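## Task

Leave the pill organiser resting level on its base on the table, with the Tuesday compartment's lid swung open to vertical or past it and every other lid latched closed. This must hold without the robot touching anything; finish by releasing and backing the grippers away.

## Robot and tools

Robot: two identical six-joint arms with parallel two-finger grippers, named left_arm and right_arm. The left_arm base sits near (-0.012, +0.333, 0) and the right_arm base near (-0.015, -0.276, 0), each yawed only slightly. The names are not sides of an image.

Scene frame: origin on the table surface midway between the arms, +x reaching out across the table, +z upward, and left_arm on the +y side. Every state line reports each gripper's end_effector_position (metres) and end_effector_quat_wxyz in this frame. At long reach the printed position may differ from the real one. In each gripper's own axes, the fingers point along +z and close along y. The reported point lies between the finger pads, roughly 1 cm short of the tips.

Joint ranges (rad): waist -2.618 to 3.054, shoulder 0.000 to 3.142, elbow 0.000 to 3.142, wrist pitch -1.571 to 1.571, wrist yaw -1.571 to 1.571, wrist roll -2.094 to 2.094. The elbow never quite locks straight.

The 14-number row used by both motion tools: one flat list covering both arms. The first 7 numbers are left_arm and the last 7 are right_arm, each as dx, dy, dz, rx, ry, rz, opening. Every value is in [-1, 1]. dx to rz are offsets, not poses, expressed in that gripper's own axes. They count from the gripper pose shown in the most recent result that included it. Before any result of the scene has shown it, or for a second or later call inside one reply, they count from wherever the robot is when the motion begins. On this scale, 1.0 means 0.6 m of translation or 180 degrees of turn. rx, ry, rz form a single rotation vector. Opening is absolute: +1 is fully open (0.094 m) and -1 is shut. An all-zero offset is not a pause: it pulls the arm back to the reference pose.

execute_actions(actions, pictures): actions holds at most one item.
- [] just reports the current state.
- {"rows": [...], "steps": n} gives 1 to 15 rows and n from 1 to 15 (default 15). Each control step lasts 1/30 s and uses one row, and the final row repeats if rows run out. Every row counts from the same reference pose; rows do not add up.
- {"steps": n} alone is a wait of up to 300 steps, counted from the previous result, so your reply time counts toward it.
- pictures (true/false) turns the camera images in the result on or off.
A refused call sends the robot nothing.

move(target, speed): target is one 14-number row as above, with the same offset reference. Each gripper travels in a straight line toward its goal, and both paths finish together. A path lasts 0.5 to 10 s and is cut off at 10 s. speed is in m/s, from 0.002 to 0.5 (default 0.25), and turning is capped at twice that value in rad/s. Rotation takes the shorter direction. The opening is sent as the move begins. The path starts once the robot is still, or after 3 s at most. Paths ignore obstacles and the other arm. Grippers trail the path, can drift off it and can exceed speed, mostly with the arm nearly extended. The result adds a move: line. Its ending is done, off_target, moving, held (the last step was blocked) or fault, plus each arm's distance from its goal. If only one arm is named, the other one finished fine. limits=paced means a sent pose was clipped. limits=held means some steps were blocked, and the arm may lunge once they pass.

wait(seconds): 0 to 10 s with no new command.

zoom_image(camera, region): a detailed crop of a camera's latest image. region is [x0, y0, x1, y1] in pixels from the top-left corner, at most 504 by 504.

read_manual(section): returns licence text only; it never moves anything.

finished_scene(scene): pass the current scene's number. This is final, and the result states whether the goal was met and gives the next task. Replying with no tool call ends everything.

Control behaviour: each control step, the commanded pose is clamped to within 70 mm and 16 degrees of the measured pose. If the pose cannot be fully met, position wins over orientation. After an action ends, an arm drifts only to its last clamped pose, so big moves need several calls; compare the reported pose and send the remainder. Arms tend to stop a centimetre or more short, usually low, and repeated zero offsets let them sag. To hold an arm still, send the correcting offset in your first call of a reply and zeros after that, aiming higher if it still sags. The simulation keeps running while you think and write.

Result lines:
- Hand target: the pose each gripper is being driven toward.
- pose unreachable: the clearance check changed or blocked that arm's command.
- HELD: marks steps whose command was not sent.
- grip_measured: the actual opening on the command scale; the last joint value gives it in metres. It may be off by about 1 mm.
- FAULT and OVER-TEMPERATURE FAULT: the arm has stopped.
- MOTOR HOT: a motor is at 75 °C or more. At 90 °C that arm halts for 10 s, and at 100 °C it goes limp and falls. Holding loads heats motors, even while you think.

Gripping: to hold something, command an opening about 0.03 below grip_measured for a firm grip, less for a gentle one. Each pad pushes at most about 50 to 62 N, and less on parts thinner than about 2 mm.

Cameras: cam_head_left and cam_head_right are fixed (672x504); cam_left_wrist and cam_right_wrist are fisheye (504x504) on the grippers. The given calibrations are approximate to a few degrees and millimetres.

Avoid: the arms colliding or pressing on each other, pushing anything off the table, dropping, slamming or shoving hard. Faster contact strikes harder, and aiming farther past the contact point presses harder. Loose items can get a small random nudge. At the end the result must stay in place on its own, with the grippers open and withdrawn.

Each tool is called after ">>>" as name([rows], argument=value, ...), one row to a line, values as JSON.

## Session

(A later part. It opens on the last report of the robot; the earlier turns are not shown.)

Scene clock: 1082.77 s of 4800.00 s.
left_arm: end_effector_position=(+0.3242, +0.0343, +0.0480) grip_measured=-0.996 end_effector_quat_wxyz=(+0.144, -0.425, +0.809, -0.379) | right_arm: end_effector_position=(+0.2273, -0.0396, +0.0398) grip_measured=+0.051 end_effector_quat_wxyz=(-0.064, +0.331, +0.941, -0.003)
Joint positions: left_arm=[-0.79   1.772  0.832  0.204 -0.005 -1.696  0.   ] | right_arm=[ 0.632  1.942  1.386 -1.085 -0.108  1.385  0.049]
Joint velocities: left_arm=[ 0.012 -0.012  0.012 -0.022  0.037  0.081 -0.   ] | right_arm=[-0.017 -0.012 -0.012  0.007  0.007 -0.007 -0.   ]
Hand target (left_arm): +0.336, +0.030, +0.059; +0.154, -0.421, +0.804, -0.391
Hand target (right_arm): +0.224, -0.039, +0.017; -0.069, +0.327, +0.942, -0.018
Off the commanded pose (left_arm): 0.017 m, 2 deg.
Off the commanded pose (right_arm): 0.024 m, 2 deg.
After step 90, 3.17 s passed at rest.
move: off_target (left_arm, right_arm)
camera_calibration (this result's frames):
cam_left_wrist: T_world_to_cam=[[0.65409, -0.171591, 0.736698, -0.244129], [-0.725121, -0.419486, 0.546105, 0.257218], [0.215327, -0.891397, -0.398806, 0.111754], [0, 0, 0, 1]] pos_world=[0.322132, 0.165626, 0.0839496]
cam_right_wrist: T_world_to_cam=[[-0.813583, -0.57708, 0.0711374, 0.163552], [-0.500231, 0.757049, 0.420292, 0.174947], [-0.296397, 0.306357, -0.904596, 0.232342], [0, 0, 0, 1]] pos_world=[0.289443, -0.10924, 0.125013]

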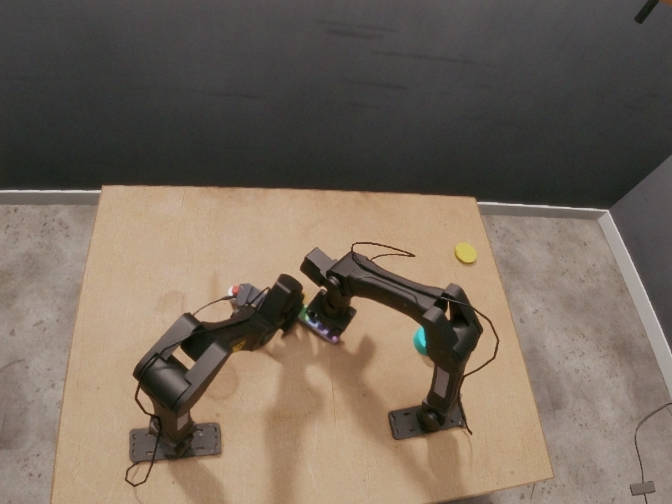

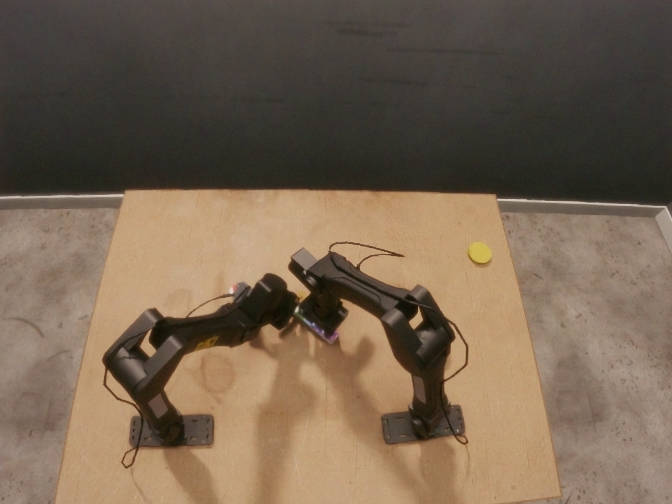

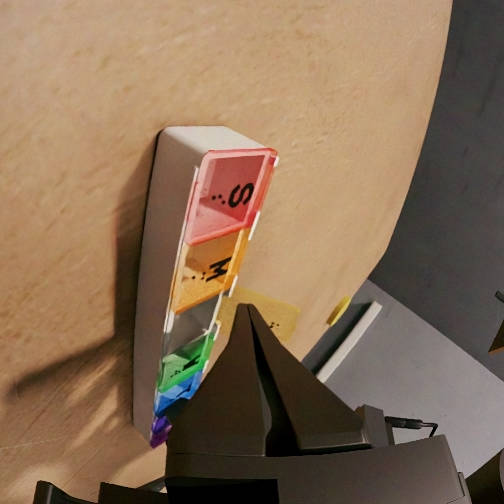

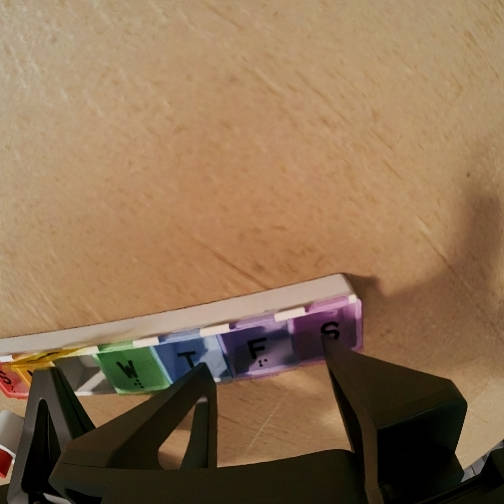

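>>> move(target=[0,-0.039,0.012,0,0,0,-1, 0,0,0.04,0.01,0,-0.002,0.05], speed=0.05)

>>> zoom_image(camera="cam_left_wrist", region=[130, 150, 400, 420])

Scene clock: 1087.80 s of 4800.00 s.
left_arm: end_effector_position=(+0.3305, +0.0274, +0.0519) grip_measured=-0.996 end_effector_quat_wxyz=(+0.137, -0.427, +0.814, -0.369) | right_arm: end_effector_position=(+0.2291, -0.0380, +0.0395) grip_measured=+0.051 end_effector_quat_wxyz=(-0.062, +0.331, +0.942, +0.001)
Joint positions: left_arm=[-0.79   1.794  0.903  0.13   0.    -1.697  0.   ] | right_arm=[ 0.632  1.942  1.386 -1.075 -0.108  1.385  0.049]
Joint velocities: left_arm=[ 0.007 -0.007 -0.007 -0.037  0.007 -0.051 -0.001] | right_arm=[ 0.002 -0.002 -0.002  0.066 -0.007  0.037  0.001]
Hand target (left_arm): +0.341, +0.023, +0.060; +0.144, -0.425, +0.809, -0.379
Hand target (right_arm): +0.224, -0.039, +0.017; -0.069, +0.327, +0.942, -0.018
Off the commanded pose (left_arm): 0.015 m, 1 deg.
Off the commanded pose (right_arm): 0.024 m, 2 deg.
After step 90, 1.27 s passed at rest.
move: off_target (left_arm, right_arm)
camera_calibration (this result's frames):
cam_left_wrist: T_world_to_cam=[[0.669152, -0.183303, 0.720164, -0.256115], [-0.714629, -0.42452, 0.555957, 0.252869], [0.203816, -0.88667, -0.415062, 0.110347], [0, 0, 0, 1]] pos_world=[0.329597, 0.158243, 0.0896611]
cam_right_wrist: T_world_to_cam=[[-0.814062, -0.577495, 0.0616654, 0.166443], [-0.503267, 0.754424, 0.421386, 0.175335], [-0.28987, 0.312, -0.904782, 0.230871], [0, 0, 0, 1]] pos_world=[0.290658, -0.108189, 0.12474]

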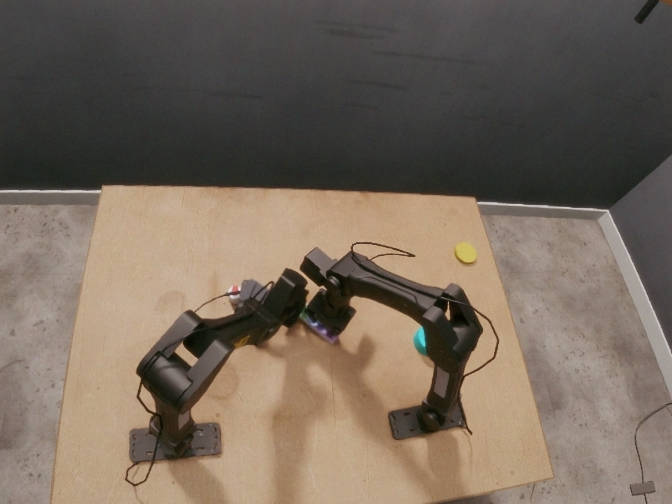

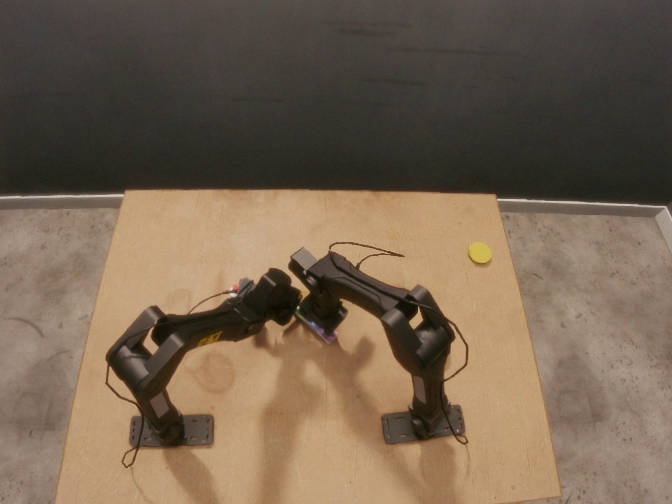

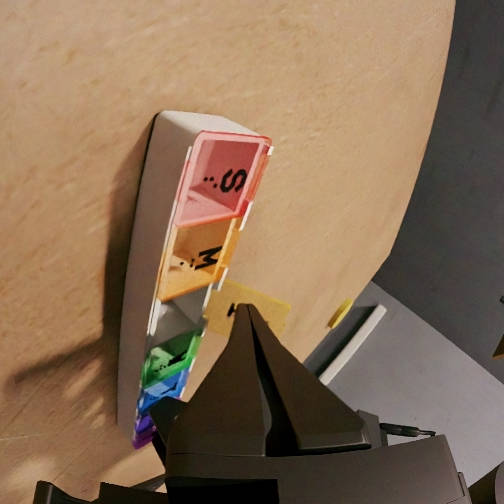

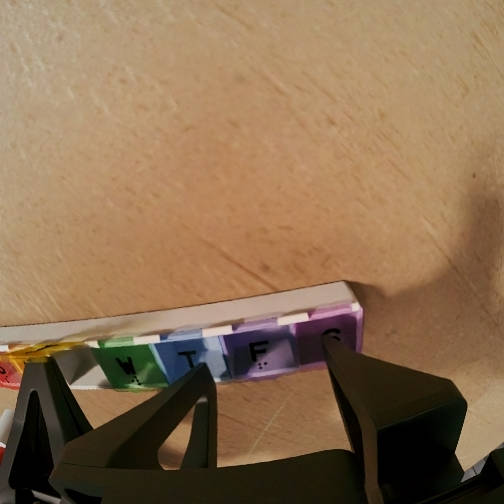

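Region (130, 150, 400, 420) of cam_left_wrist's 504x504 image, scaled by 1.867, with more detail than that image has.

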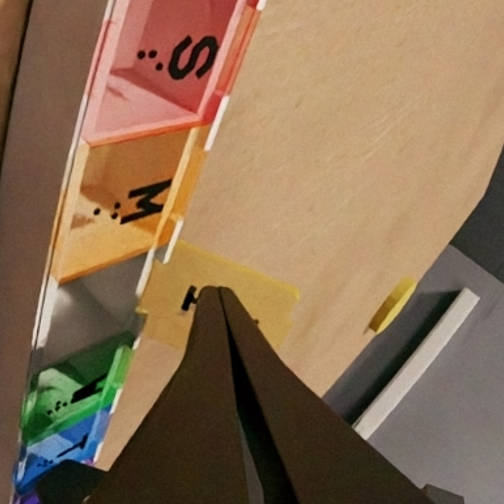

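>>> move(target=[0,0.01,-0.1,0,0,0,-1, 0,0,-0.1,0,0,0,0.05], speed=0.15)

Scene clock: 1092.70 s of 4800.00 s.
left_arm: end_effector_position=(+0.2989, +0.0554, +0.0857) grip_measured=-0.996 end_effector_quat_wxyz=(+0.134, -0.430, +0.814, -0.367) | right_arm: end_effector_position=(+0.2301, -0.0427, +0.0832) grip_measured=+0.051 end_effector_quat_wxyz=(-0.070, +0.330, +0.941, -0.012)
Joint positions: left_arm=[-0.79   1.566  0.811 -0.014  0.002 -1.703  0.   ] | right_arm=[ 0.619  1.925  1.539 -1.277 -0.108  1.37   0.049]
Joint velocities: left_arm=[-0.012  0.012 -0.002 -0.022 -0.066  0.037 -0.001] | right_arm=[-0.007  0.007 -0.007  0.022  0.007  0.066  0.001]
Hand target (left_arm): +0.295, +0.058, +0.090; +0.137, -0.427, +0.814, -0.369
Hand target (right_arm): +0.235, -0.042, +0.099; -0.062, +0.331, +0.942, +0.001
Off the commanded pose (left_arm): 0.006 m, 1 deg.
Off the commanded pose (right_arm): 0.017 m, 2 deg.
After step 90, 0.83 s passed at rest.
move: off_target (right_arm)
camera_calibration (this result's frames):
cam_left_wrist: T_world_to_cam=[[0.676412, -0.181943, 0.713697, -0.255923], [-0.708082, -0.427322, 0.562152, 0.221037], [0.202699, -0.885603, -0.417876, 0.156136], [0, 0, 0, 1]] pos_world=[0.297974, 0.186165, 0.123641]
cam_right_wrist: T_world_to_cam=[[-0.810732, -0.578084, 0.0923704, 0.158541], [-0.495039, 0.761205, 0.418932, 0.159462], [-0.312491, 0.293915, -0.903307, 0.276504], [0, 0, 0, 1]] pos_world=[0.293879, -0.111002, 0.16832]

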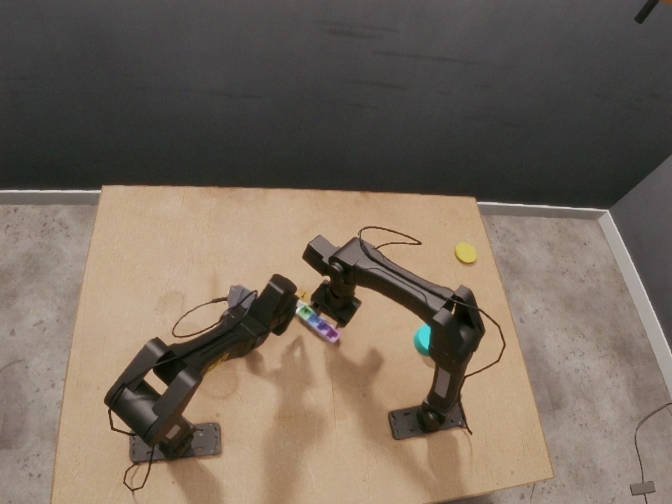

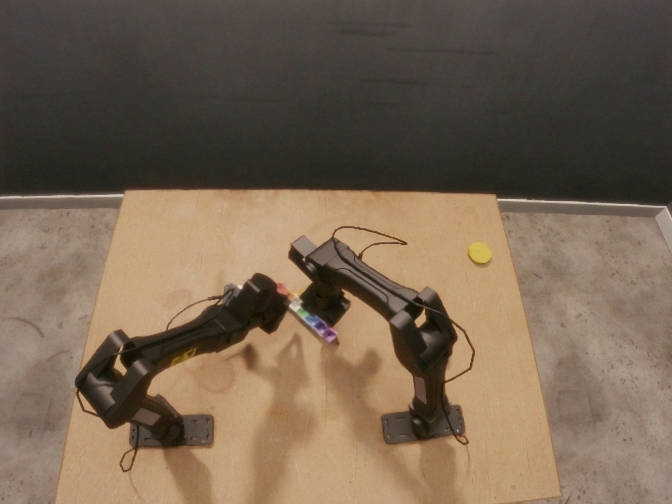

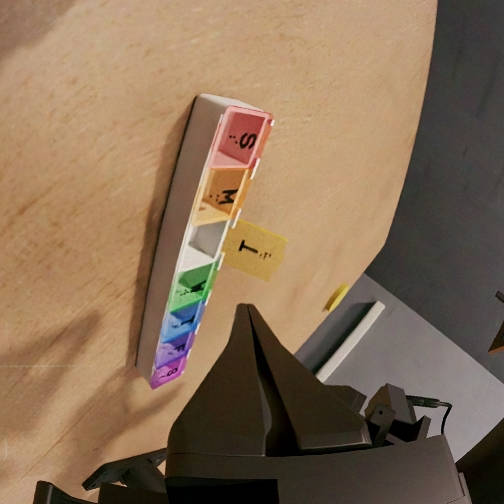

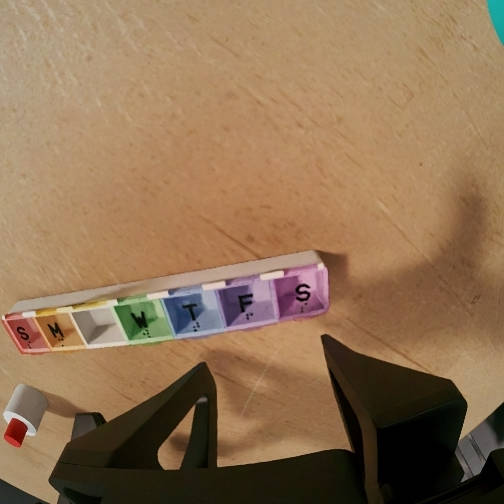

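>>> move(target=[0,-0.05,-0.2,0,0,0,-1, 0,-0.15,-0.1,0,0,0,0.05], speed=0.3)

>>> zoom_image(camera="cam_head_left", region=[200, 250, 400, 370])

Scene clock: 1099.40 s of 4800.00 s.
left_arm: end_effector_position=(+0.2466, +0.0998, +0.1762) grip_measured=-0.996 end_effector_quat_wxyz=(+0.124, -0.432, +0.821, -0.352) | right_arm: end_effector_position=(+0.1885, -0.1069, +0.1478) grip_measured=+0.051 end_effector_quat_wxyz=(-0.065, +0.329, +0.942, +0.002)
Joint positions: left_arm=[-0.79   1.199  0.922 -0.529  0.012 -1.705  0.   ] | right_arm=[ 0.535  1.608  1.416 -1.45  -0.108  1.285  0.049]
Joint velocities: left_arm=[ 0.002 -0.002 -0.027 -0.022  0.007 -0.007 -0.   ] | right_arm=[-0.022 -0.002  0.027  0.022  0.081  0.007  0.001]
Hand target (left_arm): +0.252, +0.101, +0.193; +0.135, -0.430, +0.814, -0.367
Hand target (right_arm): +0.182, -0.115, +0.146; -0.071, +0.330, +0.941, -0.012
Off the commanded pose (left_arm): 0.016 m, 2 deg.
Off the commanded pose (right_arm): 0.010 m, 2 deg.
After step 90, 2.47 s passed at rest.
move: off_target (left_arm)
camera_calibration (this result's frames):
cam_left_wrist: T_world_to_cam=[[0.698255, -0.198978, 0.687639, -0.276106], [-0.692026, -0.433378, 0.577307, 0.146133], [0.183136, -0.878972, -0.440307, 0.252032], [0, 0, 0, 1]] pos_world=[0.247764, 0.229921, 0.216469]
cam_right_wrist: T_world_to_cam=[[-0.812057, -0.580255, 0.0621898, 0.0861848], [-0.503748, 0.750781, 0.427276, 0.160023], [-0.29462, 0.315645, -0.90198, 0.339499], [0, 0, 0, 1]] pos_world=[0.250621, -0.177294, 0.232487]

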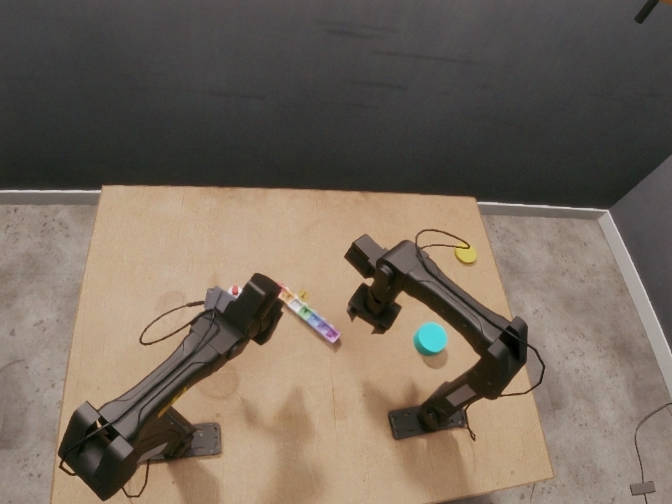

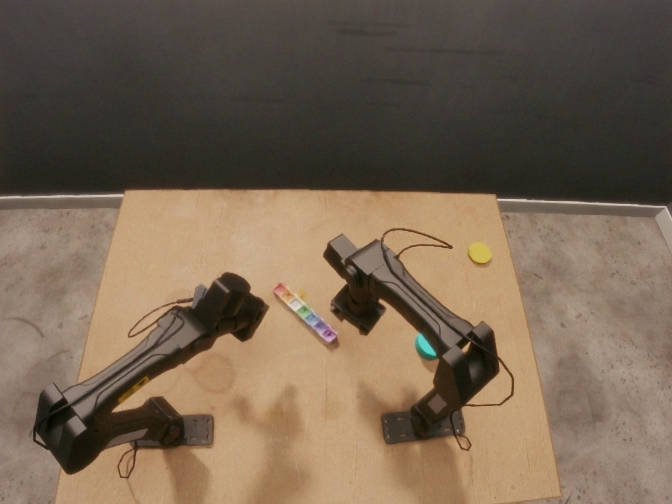

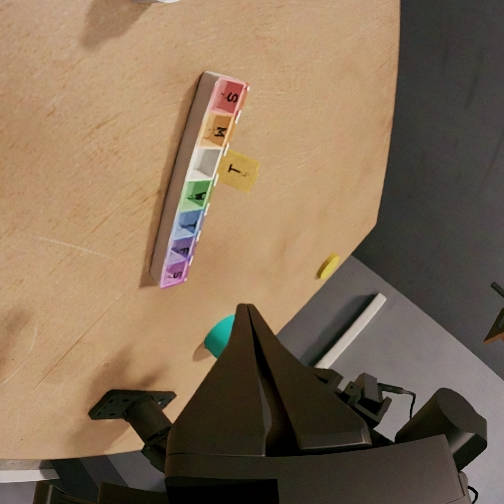

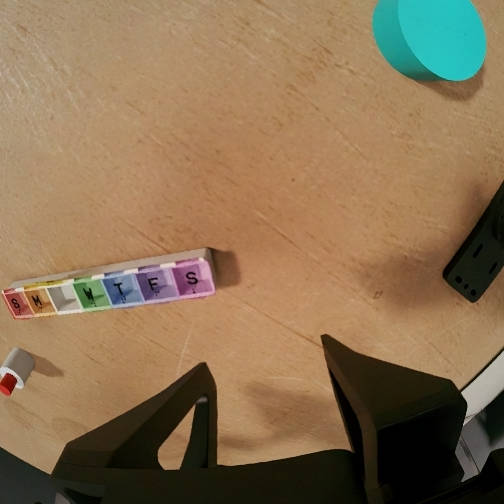

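Region (200, 250, 400, 370) of cam_head_left's 672x504 image, scaled by 2.520, with more detail than that image has; it fills the top 302 rows of this view, and the rest is white.

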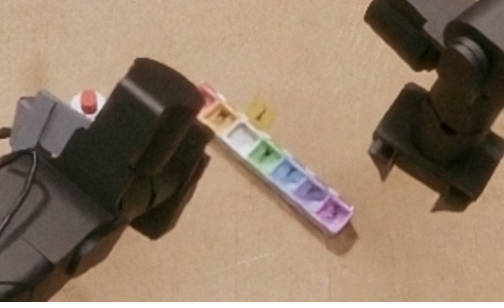

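>>> finished_scene(scene=1)

The scene is finished: the task was done.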